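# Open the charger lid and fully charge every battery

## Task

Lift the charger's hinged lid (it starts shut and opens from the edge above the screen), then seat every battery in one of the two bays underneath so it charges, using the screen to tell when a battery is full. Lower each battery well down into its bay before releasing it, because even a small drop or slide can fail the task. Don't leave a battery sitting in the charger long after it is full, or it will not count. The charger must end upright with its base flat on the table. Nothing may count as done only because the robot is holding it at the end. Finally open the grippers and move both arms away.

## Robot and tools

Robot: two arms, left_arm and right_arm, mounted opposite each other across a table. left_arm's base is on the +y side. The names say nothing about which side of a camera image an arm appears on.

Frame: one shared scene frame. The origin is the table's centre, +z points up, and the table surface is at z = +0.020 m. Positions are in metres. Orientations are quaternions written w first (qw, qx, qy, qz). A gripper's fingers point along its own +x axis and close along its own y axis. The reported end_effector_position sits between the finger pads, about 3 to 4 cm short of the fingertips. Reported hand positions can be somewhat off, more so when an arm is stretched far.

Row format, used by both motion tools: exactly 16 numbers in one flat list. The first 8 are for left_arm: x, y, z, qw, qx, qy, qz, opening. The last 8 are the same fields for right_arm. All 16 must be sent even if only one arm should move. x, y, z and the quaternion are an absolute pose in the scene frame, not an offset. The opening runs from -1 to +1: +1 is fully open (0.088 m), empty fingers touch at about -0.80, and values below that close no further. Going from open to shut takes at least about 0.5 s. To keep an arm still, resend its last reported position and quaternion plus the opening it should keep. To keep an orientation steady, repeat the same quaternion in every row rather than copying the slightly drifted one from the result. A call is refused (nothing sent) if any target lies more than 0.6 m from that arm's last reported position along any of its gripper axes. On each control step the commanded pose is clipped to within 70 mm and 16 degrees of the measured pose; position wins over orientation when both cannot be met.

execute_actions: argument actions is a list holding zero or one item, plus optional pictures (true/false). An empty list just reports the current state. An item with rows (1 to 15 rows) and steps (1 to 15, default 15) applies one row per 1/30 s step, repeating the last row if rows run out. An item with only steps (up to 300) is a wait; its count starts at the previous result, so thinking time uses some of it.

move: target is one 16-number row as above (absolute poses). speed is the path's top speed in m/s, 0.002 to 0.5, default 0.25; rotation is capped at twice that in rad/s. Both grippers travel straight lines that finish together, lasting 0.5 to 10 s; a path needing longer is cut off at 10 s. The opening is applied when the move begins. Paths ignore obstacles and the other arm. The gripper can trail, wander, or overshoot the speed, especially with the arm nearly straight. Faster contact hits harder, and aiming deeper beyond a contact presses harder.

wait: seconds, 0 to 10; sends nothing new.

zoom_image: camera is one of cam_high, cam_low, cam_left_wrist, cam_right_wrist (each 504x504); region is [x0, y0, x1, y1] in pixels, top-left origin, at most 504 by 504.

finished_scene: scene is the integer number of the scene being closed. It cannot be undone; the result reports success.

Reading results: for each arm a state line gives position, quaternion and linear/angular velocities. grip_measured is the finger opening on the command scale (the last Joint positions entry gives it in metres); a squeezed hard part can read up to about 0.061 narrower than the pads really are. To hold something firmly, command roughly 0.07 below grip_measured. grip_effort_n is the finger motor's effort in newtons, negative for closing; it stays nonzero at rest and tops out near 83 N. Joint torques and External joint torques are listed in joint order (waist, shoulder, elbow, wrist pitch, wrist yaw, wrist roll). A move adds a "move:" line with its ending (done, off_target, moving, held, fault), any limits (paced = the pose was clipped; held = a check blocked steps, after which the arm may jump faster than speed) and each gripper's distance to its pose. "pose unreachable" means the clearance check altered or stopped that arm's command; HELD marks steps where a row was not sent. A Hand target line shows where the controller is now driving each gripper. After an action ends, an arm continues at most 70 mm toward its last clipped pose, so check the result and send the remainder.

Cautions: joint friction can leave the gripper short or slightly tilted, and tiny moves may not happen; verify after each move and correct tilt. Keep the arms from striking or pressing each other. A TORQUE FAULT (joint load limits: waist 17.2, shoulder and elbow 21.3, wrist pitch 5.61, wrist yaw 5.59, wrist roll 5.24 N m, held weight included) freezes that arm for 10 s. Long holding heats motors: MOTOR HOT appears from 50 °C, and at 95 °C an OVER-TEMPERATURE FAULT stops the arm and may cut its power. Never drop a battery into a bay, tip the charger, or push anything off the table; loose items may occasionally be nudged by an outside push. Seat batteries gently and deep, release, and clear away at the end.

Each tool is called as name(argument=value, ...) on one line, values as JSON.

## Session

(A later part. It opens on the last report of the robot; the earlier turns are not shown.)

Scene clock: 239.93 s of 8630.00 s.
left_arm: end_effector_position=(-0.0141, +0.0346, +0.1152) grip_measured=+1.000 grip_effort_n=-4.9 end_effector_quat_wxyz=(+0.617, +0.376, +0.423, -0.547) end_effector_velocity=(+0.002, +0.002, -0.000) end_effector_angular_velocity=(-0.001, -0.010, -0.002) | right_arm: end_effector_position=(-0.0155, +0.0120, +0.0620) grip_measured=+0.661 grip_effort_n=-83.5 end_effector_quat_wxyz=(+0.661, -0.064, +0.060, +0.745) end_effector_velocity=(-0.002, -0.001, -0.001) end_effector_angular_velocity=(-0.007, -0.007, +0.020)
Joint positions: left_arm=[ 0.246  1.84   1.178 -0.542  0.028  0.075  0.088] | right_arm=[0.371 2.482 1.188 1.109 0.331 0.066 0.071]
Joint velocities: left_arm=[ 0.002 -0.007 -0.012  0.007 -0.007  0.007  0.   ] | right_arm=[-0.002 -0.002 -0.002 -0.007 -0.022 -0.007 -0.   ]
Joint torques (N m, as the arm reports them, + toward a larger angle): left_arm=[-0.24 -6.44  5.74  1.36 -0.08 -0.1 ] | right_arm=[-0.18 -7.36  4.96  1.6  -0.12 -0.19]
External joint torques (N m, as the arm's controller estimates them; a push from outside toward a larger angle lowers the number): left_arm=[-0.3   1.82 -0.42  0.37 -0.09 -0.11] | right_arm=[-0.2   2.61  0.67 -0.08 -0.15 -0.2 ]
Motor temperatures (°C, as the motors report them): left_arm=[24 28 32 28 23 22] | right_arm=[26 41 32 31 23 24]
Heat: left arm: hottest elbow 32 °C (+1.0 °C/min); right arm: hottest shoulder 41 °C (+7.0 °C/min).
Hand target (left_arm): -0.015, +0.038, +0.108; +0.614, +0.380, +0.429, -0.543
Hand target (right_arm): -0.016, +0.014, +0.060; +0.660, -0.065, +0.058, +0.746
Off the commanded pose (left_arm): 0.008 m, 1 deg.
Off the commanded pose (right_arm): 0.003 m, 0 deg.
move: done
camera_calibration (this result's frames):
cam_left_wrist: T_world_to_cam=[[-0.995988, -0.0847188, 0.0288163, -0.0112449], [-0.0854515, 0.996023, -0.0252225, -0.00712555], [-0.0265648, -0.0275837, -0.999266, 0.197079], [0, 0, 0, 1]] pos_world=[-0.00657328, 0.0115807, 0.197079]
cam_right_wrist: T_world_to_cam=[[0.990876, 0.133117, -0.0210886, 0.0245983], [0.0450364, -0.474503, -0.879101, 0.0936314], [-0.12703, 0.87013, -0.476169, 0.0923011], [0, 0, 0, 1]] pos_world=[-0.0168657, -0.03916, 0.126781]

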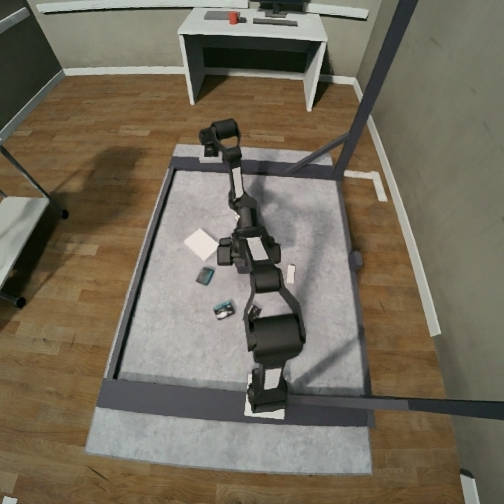

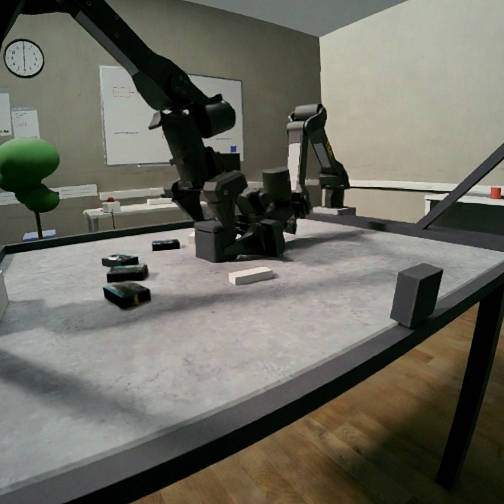

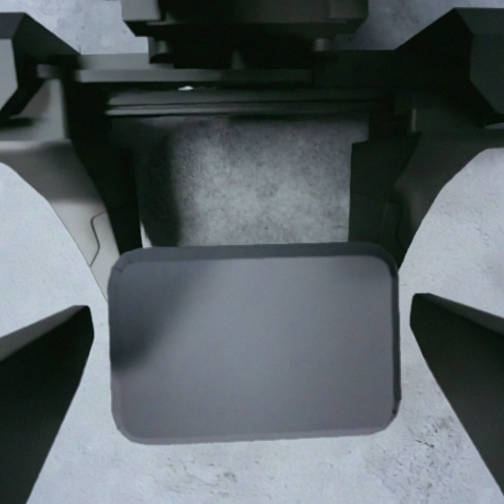

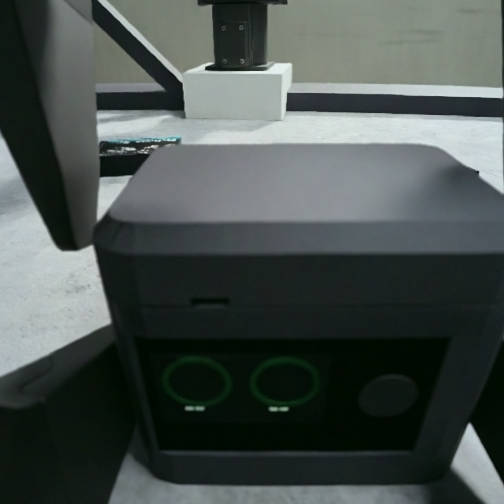

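move(target=[-0.015,0.036,0.112,0.6135,0.38,0.4296,-0.5427,0.64, -0.016,0.014,0.06,0.66,-0.0653,0.0578,0.746,0.61], speed=0.02)

Scene clock: 247.10 s of 8630.00 s.
left_arm: end_effector_position=(-0.0142, +0.0353, +0.1154) grip_measured=+0.681 grip_effort_n=-83.5 end_effector_quat_wxyz=(+0.616, +0.377, +0.425, -0.546) end_effector_velocity=(-0.001, +0.004, -0.002) end_effector_angular_velocity=(+0.014, -0.007, -0.007) | right_arm: end_effector_position=(-0.0155, +0.0125, +0.0620) grip_measured=+0.661 grip_effort_n=-83.5 end_effector_quat_wxyz=(+0.661, -0.063, +0.060, +0.745) end_effector_velocity=(-0.000, +0.001, +0.001) end_effector_angular_velocity=(-0.002, -0.007, +0.006)
Joint positions: left_arm=[ 0.246  1.84   1.18  -0.549  0.028  0.075  0.072] | right_arm=[0.371 2.483 1.189 1.109 0.331 0.066 0.071]
Joint velocities: left_arm=[-0.002 -0.002 -0.007 -0.007 -0.007  0.007  0.   ] | right_arm=[-0.002 -0.002  0.002 -0.007 -0.007 -0.007 -0.   ]
Joint torques (N m, as the arm reports them, + toward a larger angle): left_arm=[-0.37 -6.35  7.68  0.66 -0.09 -0.12] | right_arm=[-0.08 -7.39  4.67  1.62 -0.09 -0.18]
External joint torques (N m, as the arm's controller estimates them; a push from outside toward a larger angle lowers the number): left_arm=[-0.37  1.81  1.61 -0.3  -0.1  -0.13] | right_arm=[-0.06  2.63  0.36 -0.07 -0.13 -0.19]
Motor temperatures (°C, as the motors report them): left_arm=[24 29 31 28 23 22] | right_arm=[26 41 32 31 23 24]
Heat: left arm: hottest elbow 31 °C (+0.0 °C/min); right arm: hottest shoulder 41 °C (+6.1 °C/min).
Hand target (left_arm): -0.015, +0.036, +0.112; +0.614, +0.380, +0.430, -0.543
Hand target (right_arm): -0.016, +0.014, +0.060; +0.660, -0.065, +0.058, +0.746
Off the commanded pose (left_arm): 0.004 m, 1 deg.
Off the commanded pose (right_arm): 0.003 m, 0 deg.
move: done
camera_calibration (this result's frames):
cam_left_wrist: T_world_to_cam=[[-0.995962, -0.0848493, 0.0293388, -0.0113848], [-0.0854723, 0.996126, -0.0206756, -0.00834227], [-0.0274709, -0.0230998, -0.999356, 0.197104], [0, 0, 0, 1]] pos_world=[-0.00663719, 0.011897, 0.197139]
cam_right_wrist: T_world_to_cam=[[0.99092, 0.132753, -0.0213301, 0.0245312], [0.0445603, -0.473918, -0.879441, 0.0938479], [-0.126858, 0.870505, -0.47553, 0.0919047], [0, 0, 0, 1]] pos_world=[-0.0168315, -0.0387839, 0.12676]

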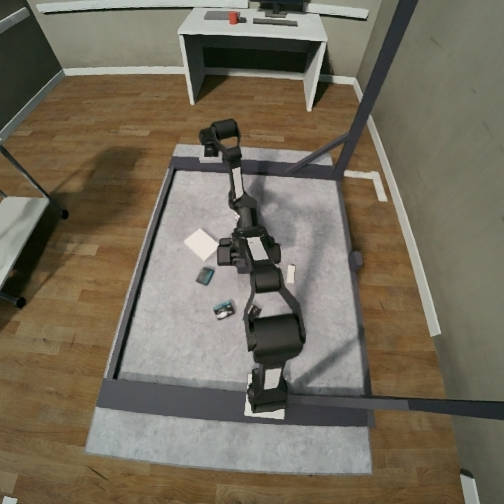

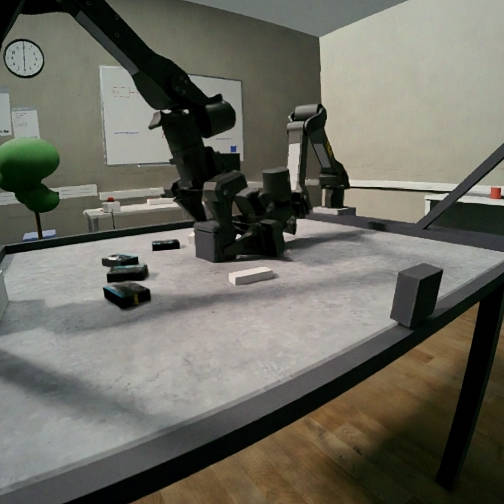

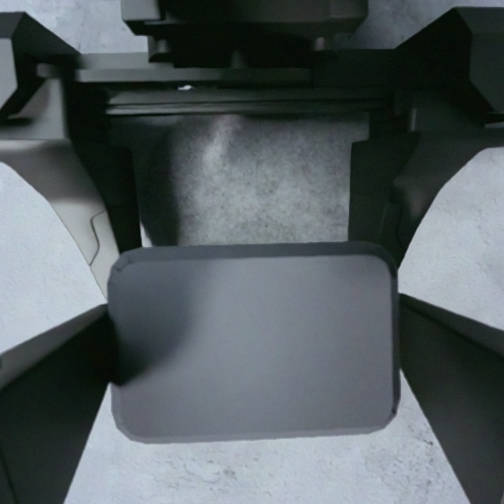

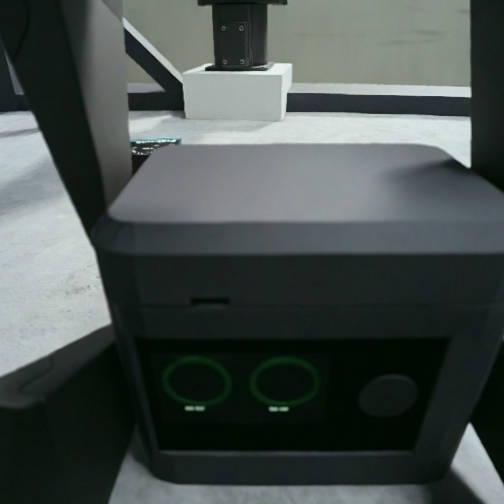

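move(target=[-0.015,0.047,0.123,0.679,0.28,0.3165,-0.6005,0.65, -0.016,0.014,0.06,0.66,-0.0653,0.0578,0.746,0.61], speed=0.1)

Scene clock: 270.63 s of 8630.00 s.
left_arm: end_effector_position=(-0.0157, +0.0463, +0.1187) grip_measured=+0.681 grip_effort_n=-83.5 end_effector_quat_wxyz=(+0.676, +0.286, +0.321, -0.599) end_effector_velocity=(-0.000, +0.002, -0.000) end_effector_angular_velocity=(-0.010, -0.013, -0.004) | right_arm: end_effector_position=(-0.0156, +0.0125, +0.0619) grip_measured=+0.661 grip_effort_n=-83.5 end_effector_quat_wxyz=(+0.661, -0.064, +0.059, +0.745) end_effector_velocity=(+0.003, +0.000, -0.001) end_effector_angular_velocity=(-0.005, -0.012, -0.008)
Joint positions: left_arm=[ 0.26   1.652  0.812 -0.05   0.057  0.075  0.072] | right_arm=[0.371 2.483 1.19  1.109 0.33  0.065 0.071]
Joint velocities: left_arm=[-0.002 -0.012 -0.022  0.022 -0.007  0.007 -0.   ] | right_arm=[-0.002 -0.002 -0.002 -0.007  0.007 -0.007 -0.   ]
Joint torques (N m, as the arm reports them, + toward a larger angle): left_arm=[ 0.26 -7.29  6.11  2.08  0.1  -0.02] | right_arm=[-0.13 -7.49  4.74  1.61 -0.1  -0.14]
External joint torques (N m, as the arm's controller estimates them; a push from outside toward a larger angle lowers the number): left_arm=[ 0.25 -0.57  0.03  0.66  0.08 -0.03] | right_arm=[-0.11  2.53  0.44 -0.09 -0.14 -0.15]
Motor temperatures (°C, as the motors report them): left_arm=[24 30 32 28 23 22] | right_arm=[26 43 32 31 23 24]
Heat: left arm: hottest elbow 32 °C (+1.0 °C/min); right arm: hottest shoulder 43 °C (+5.0 °C/min).
Hand target (left_arm): -0.015, +0.047, +0.123; +0.679, +0.280, +0.316, -0.601
Hand target (right_arm): -0.016, +0.014, +0.060; +0.660, -0.065, +0.058, +0.746
Off the commanded pose (left_arm): 0.004 m, 1 deg.
Off the commanded pose (right_arm): 0.002 m, 0 deg.
move: done
camera_calibration (this result's frames):
cam_left_wrist: T_world_to_cam=[[-0.996971, -0.0763362, 0.0148714, -0.0106958], [-0.0769283, 0.939888, -0.332705, 0.0204067], [0.01142, -0.332842, -0.942914, 0.208886], [0, 0, 0, 1]] pos_world=[-0.011479, 0.0495296, 0.20391]
cam_right_wrist: T_world_to_cam=[[0.990866, 0.133257, -0.0206452, 0.0245567], [0.0454016, -0.473843, -0.879438, 0.0938132], [-0.126974, 0.870468, -0.475566, 0.0918137], [0, 0, 0, 1]] pos_world=[-0.0169337, -0.0387405, 0.126673]

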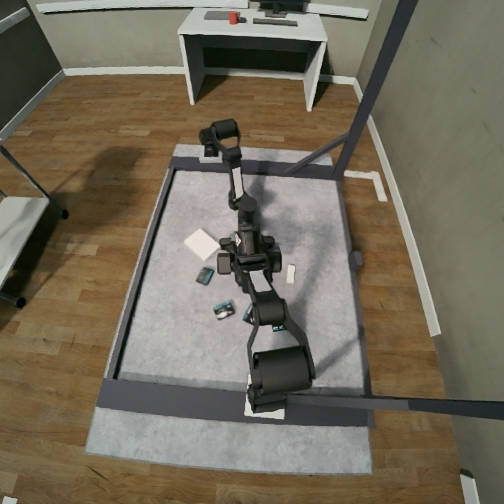

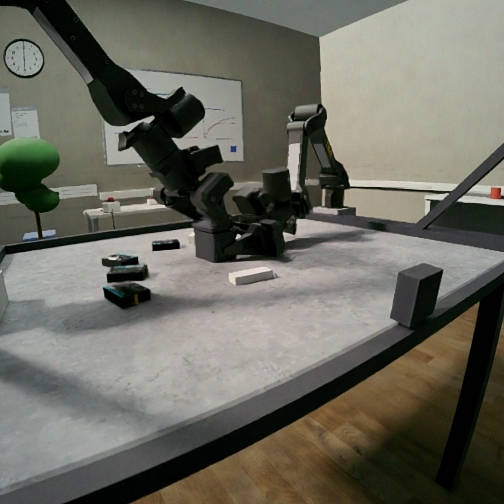

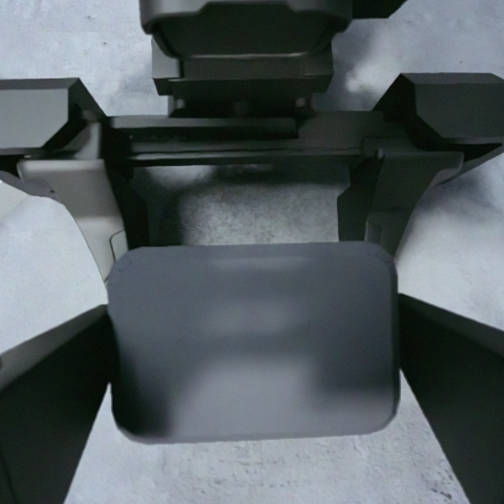

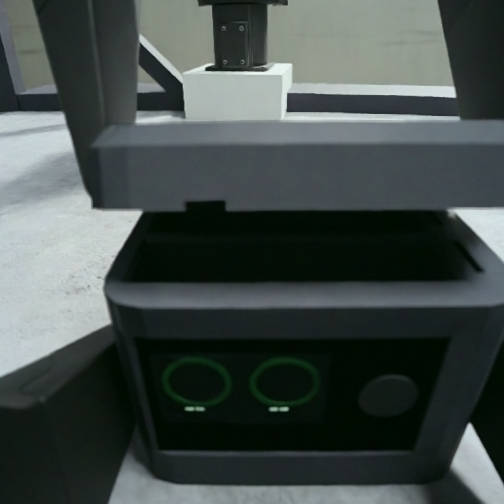

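move(target=[-0.017,0.065,0.123,0.7377,0.115,0.13,-0.6526,0.66, -0.016,0.014,0.06,0.66,-0.0653,0.0578,0.746,0.61], speed=0.12)

Scene clock: 279.07 s of 8630.00 s.
left_arm: end_effector_position=(-0.0185, +0.0666, +0.1181) grip_measured=+0.681 grip_effort_n=-83.5 end_effector_quat_wxyz=(+0.735, +0.123, +0.137, -0.653) end_effector_velocity=(+0.001, -0.001, +0.001) end_effector_angular_velocity=(-0.018, +0.014, +0.012) | right_arm: end_effector_position=(-0.0159, +0.0132, +0.0635) grip_measured=+0.661 grip_effort_n=-83.5 end_effector_quat_wxyz=(+0.661, -0.061, +0.058, +0.745) end_effector_velocity=(-0.005, -0.001, +0.004) end_effector_angular_velocity=(+0.012, -0.013, +0.028)
Joint positions: left_arm=[0.286 1.732 0.334 1.026 0.112 0.046 0.072] | right_arm=[0.371 2.483 1.192 1.113 0.33  0.063 0.071]
Joint velocities: left_arm=[-0.002  0.017 -0.002  0.037 -0.007 -0.022 -0.   ] | right_arm=[ 0.002 -0.007 -0.002  0.007 -0.022 -0.022  0.   ]
Joint torques (N m, as the arm reports them, + toward a larger angle): left_arm=[ 0.39 -4.61  5.29  3.21  0.04 -0.09] | right_arm=[-0.08 -7.52  4.49  1.39 -0.09 -0.07]
External joint torques (N m, as the arm's controller estimates them; a push from outside toward a larger angle lowers the number): left_arm=[ 0.39  0.84  1.05  1.35  0.01 -0.1 ] | right_arm=[-0.16  2.55  0.14 -0.31 -0.12 -0.08]
Motor temperatures (°C, as the motors report them): left_arm=[24 30 32 29 23 22] | right_arm=[26 43 32 31 23 24]
Heat: left arm: hottest elbow 32 °C (+0.0 °C/min); right arm: hottest shoulder 43 °C (+4.1 °C/min).
Hand target (left_arm): -0.017, +0.065, +0.122; +0.737, +0.116, +0.130, -0.653
Hand target (right_arm): -0.016, +0.014, +0.060; +0.660, -0.065, +0.058, +0.746
Off the commanded pose (left_arm): 0.005 m, 1 deg.
Off the commanded pose (right_arm): 0.004 m, 0 deg.
move: done
camera_calibration (this result's frames):
cam_left_wrist: T_world_to_cam=[[-0.997322, -0.0726445, -0.00840999, -0.00943054], [-0.0411889, 0.653021, -0.756219, 0.0707341], [0.060427, -0.753848, -0.654265, 0.209956], [0, 0, 0, 1]] pos_world=[-0.0191789, 0.111399, 0.190778]
cam_right_wrist: T_world_to_cam=[[0.990807, 0.133633, -0.0210707, 0.0248686], [0.0444743, -0.468845, -0.88216, 0.0956714], [-0.127764, 0.873113, -0.470478, 0.0915184], [0, 0, 0, 1]] pos_world=[-0.0172021, -0.0383741, 0.127979]

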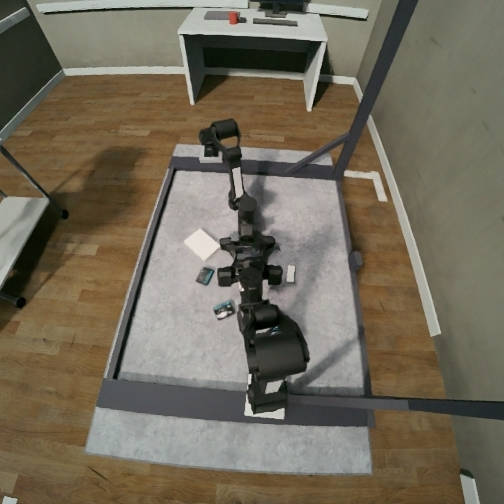

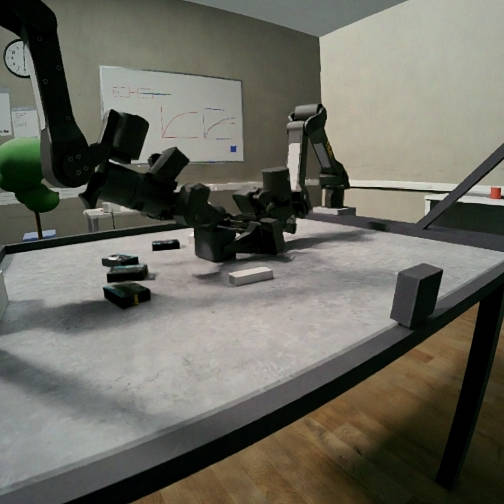

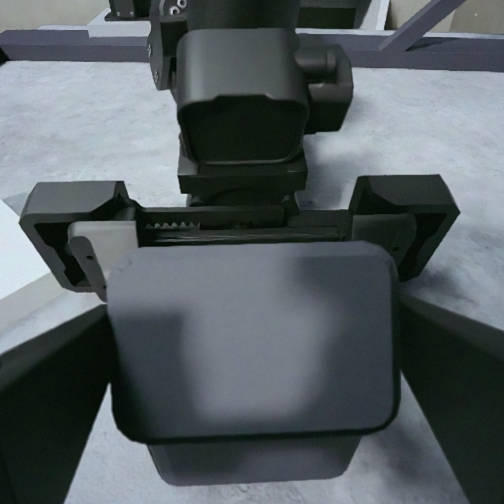

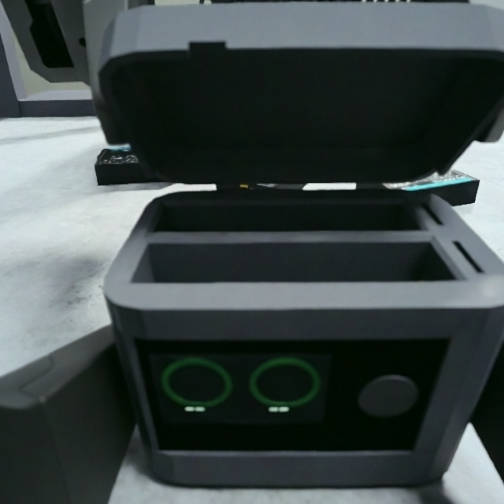

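move(target=[-0.019,0.079,0.123,0.7377,0.115,0.13,-0.6526,0.705, -0.016,0.014,0.058,0.66,-0.0653,0.0578,0.746,0.61], speed=0.03)

Scene clock: 291.93 s of 8630.00 s.
left_arm: end_effector_position=(-0.0194, +0.0765, +0.1207) grip_measured=+0.706 grip_effort_n=-10.5 end_effector_quat_wxyz=(+0.737, +0.118, +0.131, -0.653) end_effector_velocity=(+0.002, +0.001, +0.003) end_effector_angular_velocity=(-0.009, -0.017, +0.016) | right_arm: end_effector_position=(-0.0159, +0.0151, +0.0661) grip_measured=+0.661 grip_effort_n=-83.5 end_effector_quat_wxyz=(+0.662, -0.057, +0.056, +0.745) end_effector_velocity=(-0.000, +0.001, +0.003) end_effector_angular_velocity=(+0.003, -0.005, +0.006)
Joint positions: left_arm=[0.292 1.702 0.291 1.054 0.116 0.046 0.074] | right_arm=[0.369 2.483 1.199 1.115 0.33  0.063 0.071]
Joint velocities: left_arm=[-0.002 -0.012 -0.007  0.007 -0.022  0.007 -0.   ] | right_arm=[-0.002 -0.007  0.002 -0.007 -0.007 -0.007 -0.   ]
Joint torques (N m, as the arm reports them, + toward a larger angle): left_arm=[ 0.38 -5.66  3.25  2.41  0.09 -0.06] | right_arm=[ 0.   -6.89  3.99  1.58 -0.09 -0.07]
External joint torques (N m, as the arm's controller estimates them; a push from outside toward a larger angle lowers the number): left_arm=[ 0.37 -0.47 -0.94  0.53  0.06 -0.06] | right_arm=[-0.02  3.12 -0.35 -0.1  -0.12 -0.08]
Motor temperatures (°C, as the motors report them): left_arm=[24 30 31 34 23 22] | right_arm=[26 44 32 31 23 24]
Heat: left arm: hottest wrist pitch 34 °C (+2.0 °C/min); right arm: hottest shoulder 44 °C (+4.0 °C/min).
Hand target (left_arm): -0.019, +0.079, +0.123; +0.738, +0.115, +0.130, -0.653
Hand target (right_arm): -0.016, +0.014, +0.058; +0.660, -0.065, +0.058, +0.746
Off the commanded pose (left_arm): 0.003 m, 0 deg.
Off the commanded pose (right_arm): 0.008 m, 1 deg.
move: done
camera_calibration (this result's frames):
cam_left_wrist: T_world_to_cam=[[-0.997174, -0.0745629, -0.00923738, -0.00940471], [-0.0409567, 0.642532, -0.765164, 0.0680658], [0.0629881, -0.762623, -0.64377, 0.218638], [0, 0, 0, 1]] pos_world=[-0.020362, 0.122303, 0.192747]
cam_right_wrist: T_world_to_cam=[[0.990874, 0.132792, -0.0231486, 0.0248423], [0.0411988, -0.461866, -0.885992, 0.0989604], [-0.128345, 0.876952, -0.463122, 0.090575], [0, 0, 0, 1]] pos_world=[-0.0170678, -0.0370223, 0.130201]

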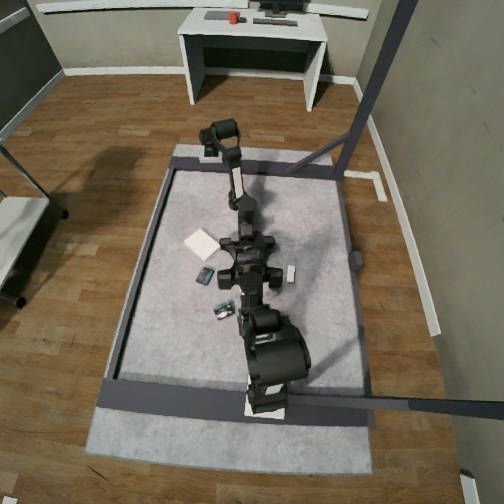

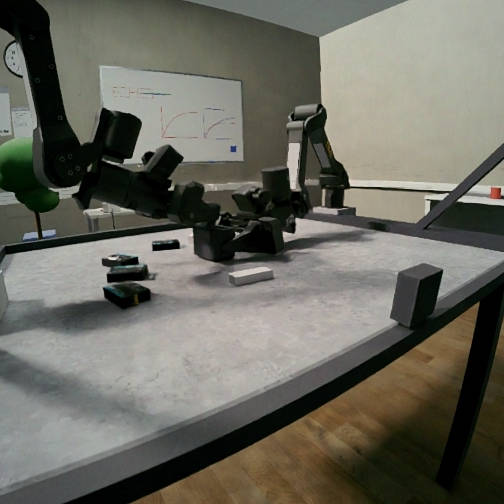

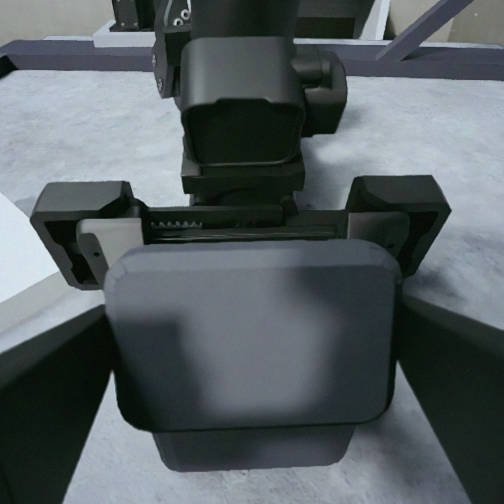

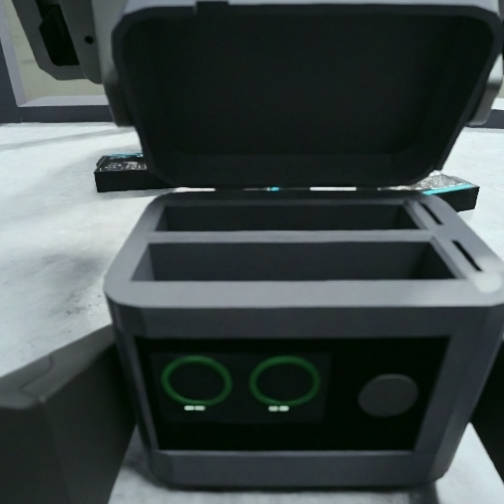

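move(target=[-0.020,0.090,0.114,0.7377,0.115,0.13,-0.6526,0.715, -0.016,0.014,0.058,0.66,-0.0653,0.0578,0.746,0.61], speed=0.02)

Scene clock: 301.03 s of 8630.00 s.
left_arm: end_effector_position=(-0.0204, +0.0870, +0.1179) grip_measured=+0.714 grip_effort_n=3.5 end_effector_quat_wxyz=(+0.738, +0.112, +0.125, -0.654) end_effector_velocity=(-0.002, +0.000, +0.003) end_effector_angular_velocity=(-0.018, +0.014, +0.007) | right_arm: end_effector_position=(-0.0158, +0.0149, +0.0645) grip_measured=+0.661 grip_effort_n=-83.5 end_effector_quat_wxyz=(+0.662, -0.059, +0.056, +0.745) end_effector_velocity=(+0.001, -0.001, -0.003) end_effector_angular_velocity=(-0.014, +0.017, +0.001)
Joint positions: left_arm=[0.3   1.717 0.239 1.137 0.124 0.046 0.074] | right_arm=[0.369 2.486 1.199 1.116 0.33  0.063 0.071]
Joint velocities: left_arm=[-0.007 -0.002 -0.007  0.022 -0.007 -0.022 -0.   ] | right_arm=[-0.002 -0.002 -0.007 -0.007 -0.007  0.022 -0.   ]
Joint torques (N m, as the arm reports them, + toward a larger angle): left_arm=[ 0.47 -3.24  3.07  2.47  0.04  0.04] | right_arm=[ 0.04 -7.21  3.92  1.51 -0.08 -0.05]
External joint torques (N m, as the arm's controller estimates them; a push from outside toward a larger angle lowers the number): left_arm=[ 0.49  1.69 -0.7   0.6   0.01  0.03] | right_arm=[ 0.03  2.68 -0.3  -0.15 -0.12 -0.06]
Motor temperatures (°C, as the motors report them): left_arm=[24 30 30 34 23 22] | right_arm=[26 44 32 31 23 24]
Heat: left arm: hottest wrist pitch 34 °C (+2.0 °C/min); right arm: hottest shoulder 44 °C (+3.0 °C/min).
Hand target (left_arm): -0.020, +0.090, +0.114; +0.738, +0.115, +0.130, -0.652
Hand target (right_arm): -0.016, +0.014, +0.058; +0.660, -0.065, +0.058, +0.746
Off the commanded pose (left_arm): 0.005 m, 1 deg.
Off the commanded pose (right_arm): 0.007 m, 1 deg.
move: done
camera_calibration (this result's frames):
cam_left_wrist: T_world_to_cam=[[-0.997121, -0.0752155, -0.00964423, -0.00954291], [-0.0399042, 0.628595, -0.776708, 0.0617545], [0.0644828, -0.774087, -0.629787, 0.224287], [0, 0, 0, 1]] pos_world=[-0.0215138, 0.134081, 0.189126]
cam_right_wrist: T_world_to_cam=[[0.9909, 0.132738, -0.022307, 0.0246678], [0.0422356, -0.463991, -0.884832, 0.0974198], [-0.127801, 0.875838, -0.465375, 0.0902428], [0, 0, 0, 1]] pos_world=[-0.0170248, -0.0371105, 0.128747]

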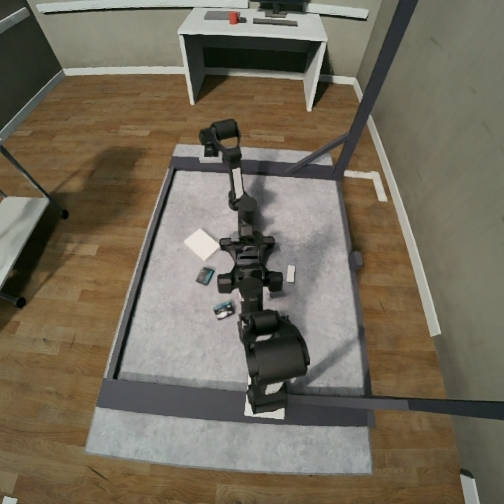

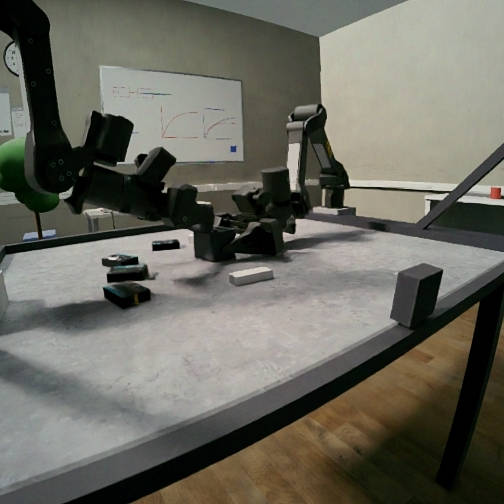

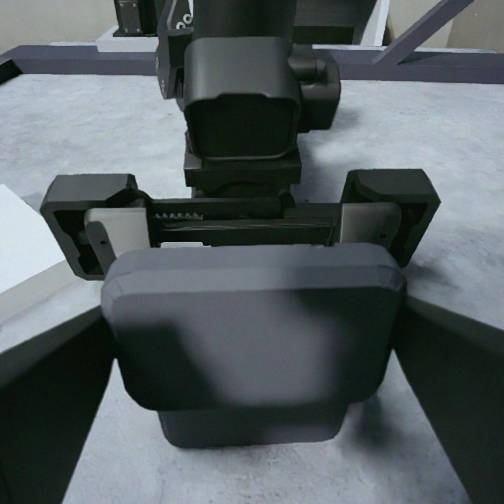

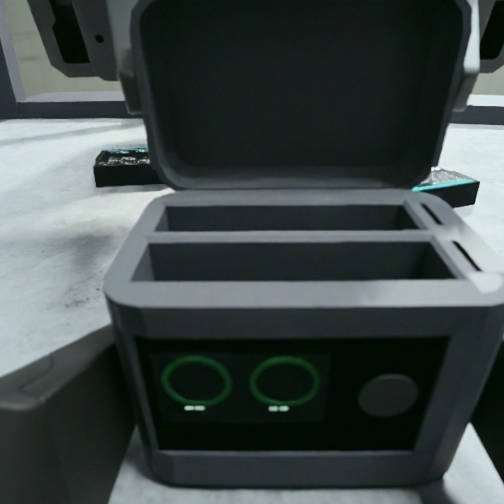

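move(target=[-0.021,0.101,0.116,0.7268,0.1603,0.1812,-0.6429,0.715, -0.016,0.014,0.056,0.66,-0.0653,0.0578,0.746,0.61], speed=0.03)

Scene clock: 308.63 s of 8630.00 s.
left_arm: end_effector_position=(-0.0224, +0.1001, +0.1152) grip_measured=+0.714 grip_effort_n=3.0 end_effector_quat_wxyz=(+0.725, +0.158, +0.182, -0.645) end_effector_velocity=(+0.000, +0.001, +0.000) end_effector_angular_velocity=(+0.009, -0.008, +0.001) | right_arm: end_effector_position=(-0.0161, +0.0148, +0.0624) grip_measured=+0.661 grip_effort_n=-83.5 end_effector_quat_wxyz=(+0.661, -0.060, +0.057, +0.746) end_effector_velocity=(+0.003, +0.001, -0.002) end_effector_angular_velocity=(-0.005, -0.024, +0.003)
Joint positions: left_arm=[0.304 1.52  0.271 0.757 0.124 0.061 0.074] | right_arm=[0.369 2.492 1.201 1.117 0.328 0.063 0.071]
Joint velocities: left_arm=[-0.002 -0.012  0.002 -0.022 -0.007  0.007 -0.   ] | right_arm=[-0.007  0.002  0.002 -0.007 -0.007 -0.022 -0.   ]
Joint torques (N m, as the arm reports them, + toward a larger angle): left_arm=[ 0.33 -4.76  5.41  1.63 -0.07  0.18] | right_arm=[ 0.03 -7.08  3.94  1.71  0.01 -0.06]
External joint torques (N m, as the arm's controller estimates them; a push from outside toward a larger angle lowers the number): left_arm=[ 0.35 -0.31  0.55 -0.17 -0.12  0.17] | right_arm=[ 0.11  2.91 -0.35  0.04 -0.04 -0.07]
Motor temperatures (°C, as the motors report them): left_arm=[24 29 30 34 23 22] | right_arm=[26 44 32 31 23 24]
Heat: left arm: hottest wrist pitch 34 °C (+2.0 °C/min); right arm: hottest shoulder 44 °C (+3.0 °C/min).
Hand target (left_arm): -0.021, +0.101, +0.116; +0.727, +0.160, +0.181, -0.643
Hand target (right_arm): -0.016, +0.014, +0.056; +0.660, -0.066, +0.058, +0.746
Off the commanded pose (left_arm): 0.002 m, 0 deg.
Off the commanded pose (right_arm): 0.006 m, 1 deg.
move: done
camera_calibration (this result's frames):
cam_left_wrist: T_world_to_cam=[[-0.997293, -0.0733739, 0.00477072, -0.0123825], [-0.0574137, 0.736544, -0.673948, 0.0282443], [0.0459363, -0.672398, -0.738763, 0.234798], [0, 0, 0, 1]] pos_world=[-0.0215131, 0.136166, 0.192555]
cam_right_wrist: T_world_to_cam=[[0.990665, 0.134551, -0.0218993, 0.0248498], [0.0437356, -0.465857, -0.883779, 0.095481], [-0.129115, 0.87457, -0.467393, 0.0893526], [0, 0, 0, 1]] pos_world=[-0.017257, -0.0370082, 0.126691]

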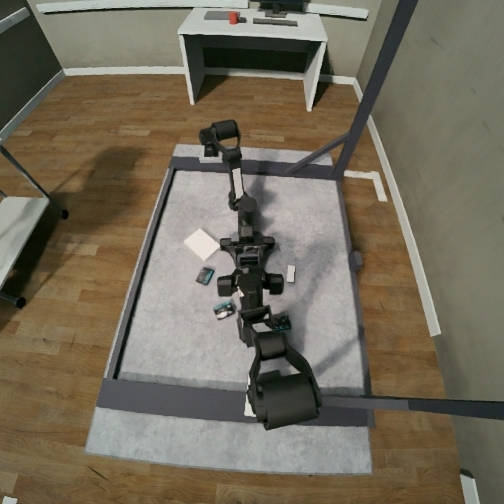

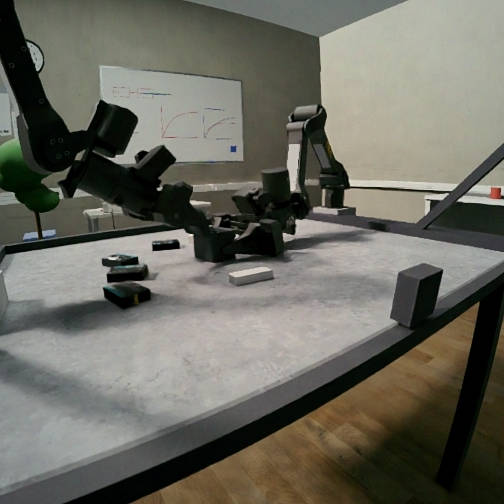

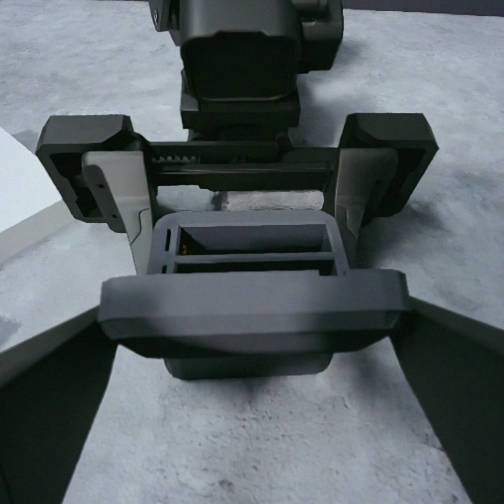

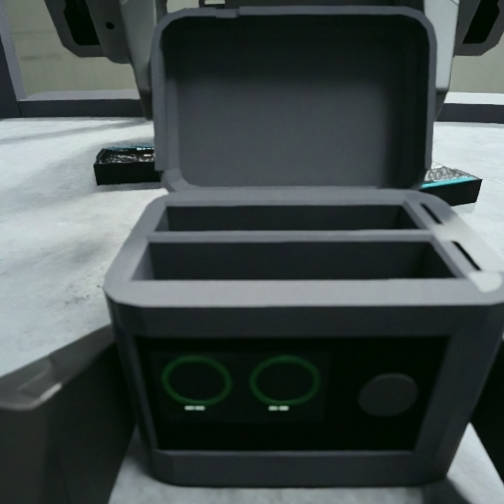

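move(target=[-0.023,0.111,0.110,0.7268,0.1603,0.1812,-0.6429,0.715, -0.016,0.014,0.056,0.66,-0.0653,0.0578,0.746,0.61], speed=0.02)

Scene clock: 316.60 s of 8630.00 s.
left_arm: end_effector_position=(-0.0224, +0.1047, +0.1145) grip_measured=+0.714 grip_effort_n=3.0 end_effector_quat_wxyz=(+0.728, +0.155, +0.176, -0.644) end_effector_velocity=(-0.000, +0.003, -0.003) end_effector_angular_velocity=(+0.015, -0.020, -0.006) | right_arm: end_effector_position=(-0.0156, +0.0162, +0.0639) grip_measured=+0.661 grip_effort_n=-83.5 end_effector_quat_wxyz=(+0.662, -0.057, +0.056, +0.745) end_effector_velocity=(-0.003, +0.001, -0.001) end_effector_angular_velocity=(-0.011, -0.011, +0.011)
Joint positions: left_arm=[0.308 1.519 0.243 0.798 0.124 0.062 0.074] | right_arm=[0.368 2.492 1.205 1.118 0.328 0.063 0.071]
Joint velocities: left_arm=[-0.002 -0.002 -0.007 -0.007 -0.007  0.022 -0.   ] | right_arm=[ 0.002 -0.002  0.007 -0.022 -0.007 -0.007 -0.   ]
Joint torques (N m, as the arm reports them, + toward a larger angle): left_arm=[ 0.33 -4.35  2.8   1.85  0.03  0.18] | right_arm=[ 0.26 -7.17  3.52  1.69  0.01 -0.05]
External joint torques (N m, as the arm's controller estimates them; a push from outside toward a larger angle lowers the number): left_arm=[ 0.33 -0.05 -1.92  0.06 -0.01  0.17] | right_arm=[ 0.19  2.95 -0.85 -0.01 -0.02 -0.06]
Motor temperatures (°C, as the motors report them): left_arm=[24 29 30 34 23 22] | right_arm=[26 44 32 31 23 24]
Heat: left arm: hottest wrist pitch 34 °C (+2.0 °C/min); right arm: hottest shoulder 44 °C (+2.0 °C/min).
Hand target (left_arm): -0.023, +0.111, +0.110; +0.727, +0.160, +0.181, -0.643
Hand target (right_arm): -0.016, +0.014, +0.056; +0.660, -0.065, +0.058, +0.746
Off the commanded pose (left_arm): 0.008 m, 1 deg.
Off the commanded pose (right_arm): 0.008 m, 1 deg.
move: done
camera_calibration (this result's frames):
cam_left_wrist: T_world_to_cam=[[-0.997117, -0.0758818, 0.000423549, -0.0113204], [-0.0556178, 0.727019, -0.684361, 0.0266317], [0.0516226, -0.682411, -0.729144, 0.237441], [0, 0, 0, 1]] pos_world=[-0.0220639, 0.141812, 0.191359]
cam_right_wrist: T_world_to_cam=[[0.99087, 0.132762, -0.0234535, 0.024309], [0.0409303, -0.461992, -0.885939, 0.0975029], [-0.128454, 0.876891, -0.463208, 0.0886525], [0, 0, 0, 1]] pos_world=[-0.0166901, -0.0359203, 0.128016]

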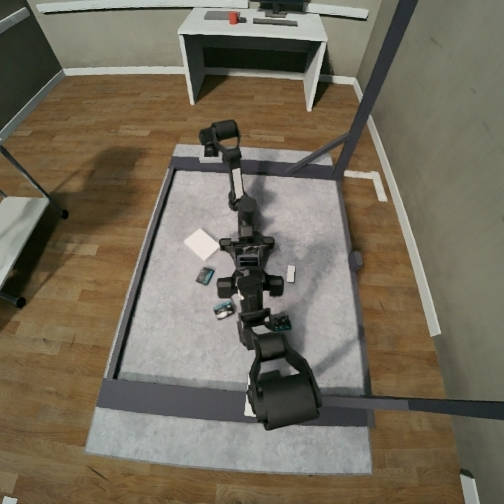

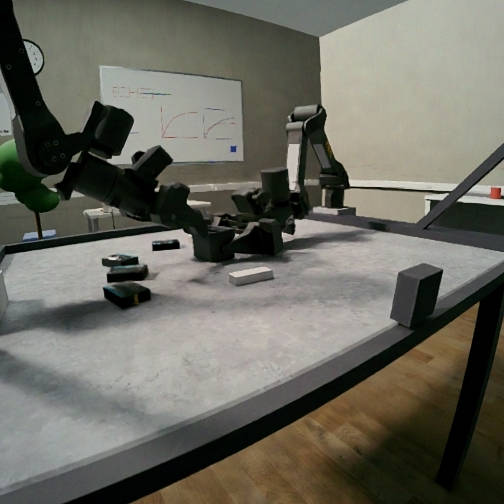

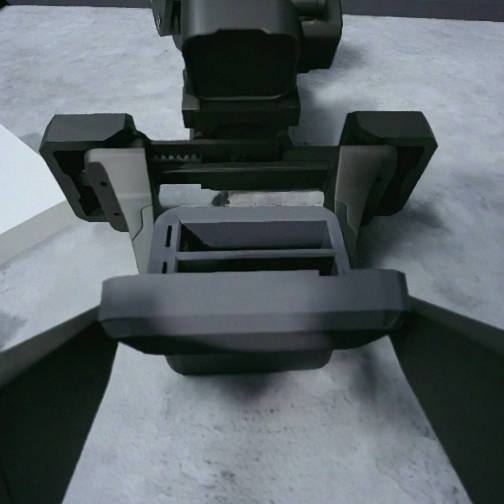

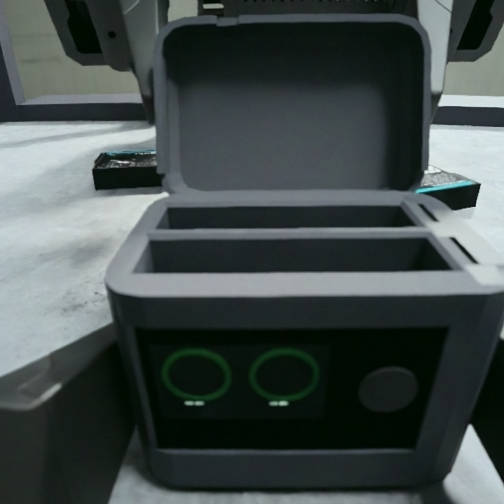

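move(target=[-0.022,0.097,0.114,0.7268,0.1603,0.1812,-0.6429,0.715, -0.016,0.013,0.057,0.66,-0.0653,0.0578,0.746,0.61], speed=0.02)

Scene clock: 321.90 s of 8630.00 s.
left_arm: end_effector_position=(-0.0219, +0.0997, +0.1146) grip_measured=+0.714 grip_effort_n=2.6 end_effector_quat_wxyz=(+0.727, +0.159, +0.180, -0.643) end_effector_velocity=(+0.003, -0.001, +0.002) end_effector_angular_velocity=(+0.001, -0.017, +0.014) | right_arm: end_effector_position=(-0.0157, +0.0154, +0.0628) grip_measured=+0.661 grip_effort_n=-83.5 end_effector_quat_wxyz=(+0.661, -0.059, +0.056, +0.746) end_effector_velocity=(-0.001, -0.001, -0.007) end_effector_angular_velocity=(-0.025, -0.016, +0.020)
Joint positions: left_arm=[0.302 1.528 0.27  0.769 0.117 0.062 0.074] | right_arm=[0.368 2.492 1.202 1.118 0.328 0.063 0.071]
Joint velocities: left_arm=[-0.002 -0.002  0.007 -0.007 -0.022  0.007 -0.   ] | right_arm=[-0.002  0.002 -0.002 -0.022 -0.022 -0.007 -0.   ]
Joint torques (N m, as the arm reports them, + toward a larger angle): left_arm=[-0.45 -2.79  6.95  1.96 -0.1  -0.01] | right_arm=[ 0.24 -7.68  3.3   1.7   0.04 -0.05]
External joint torques (N m, as the arm's controller estimates them; a push from outside toward a larger angle lowers the number): left_arm=[-0.46  1.68  2.15  0.17 -0.14 -0.02] | right_arm=[ 0.14  2.26 -0.95  0.04  0.01 -0.06]
Motor temperatures (°C, as the motors report them): left_arm=[24 29 30 34 23 22] | right_arm=[26 45 31 31 23 24]
Heat: left arm: hottest wrist pitch 34 °C (+2.0 °C/min); right arm: hottest shoulder 45 °C (+3.0 °C/min).
Hand target (left_arm): -0.022, +0.097, +0.114; +0.727, +0.160, +0.181, -0.643
Hand target (right_arm): -0.016, +0.013, +0.057; +0.660, -0.065, +0.058, +0.746
Off the commanded pose (left_arm): 0.003 m, 0 deg.
Off the commanded pose (right_arm): 0.006 m, 1 deg.
move: done
camera_calibration (this result's frames):
cam_left_wrist: T_world_to_cam=[[-0.997038, -0.0769085, -0.000999324, -0.0108927], [-0.0560264, 0.735102, -0.675638, 0.0285701], [0.0526969, -0.673581, -0.737233, 0.234177], [0, 0, 0, 1]] pos_world=[-0.0216001, 0.135897, 0.191935]
cam_right_wrist: T_world_to_cam=[[0.990799, 0.133455, -0.0224971, 0.0244066], [0.0424647, -0.46439, -0.884612, 0.0961442], [-0.128503, 0.875518, -0.465785, 0.0890149], [0, 0, 0, 1]] pos_world=[-0.0168261, -0.0365429, 0.127061]

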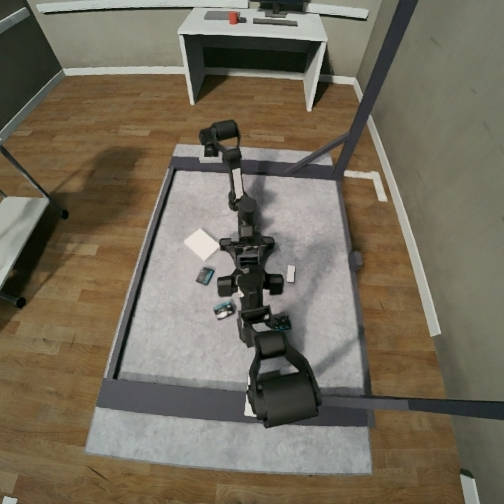

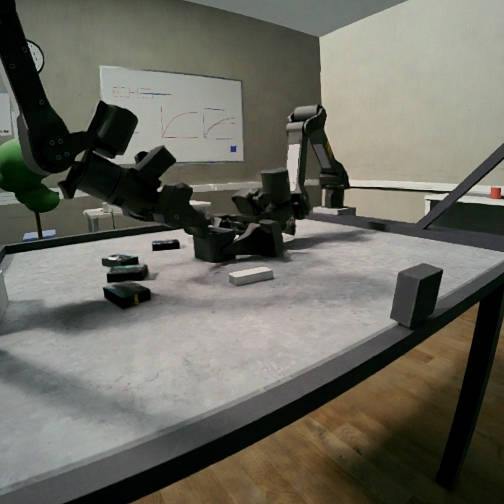

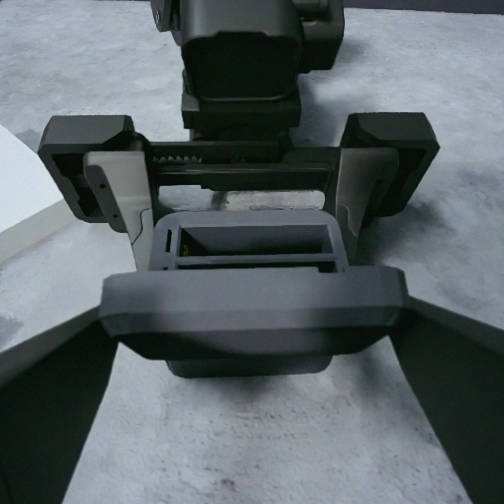

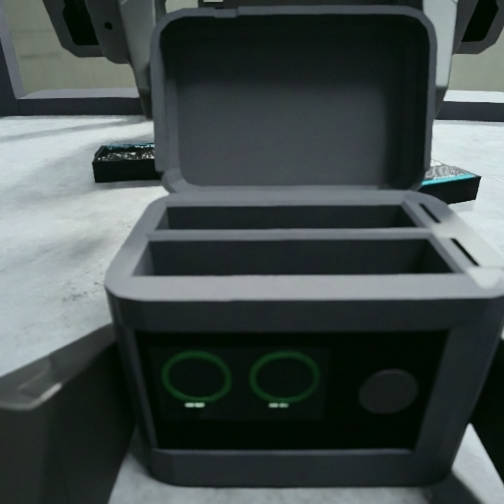

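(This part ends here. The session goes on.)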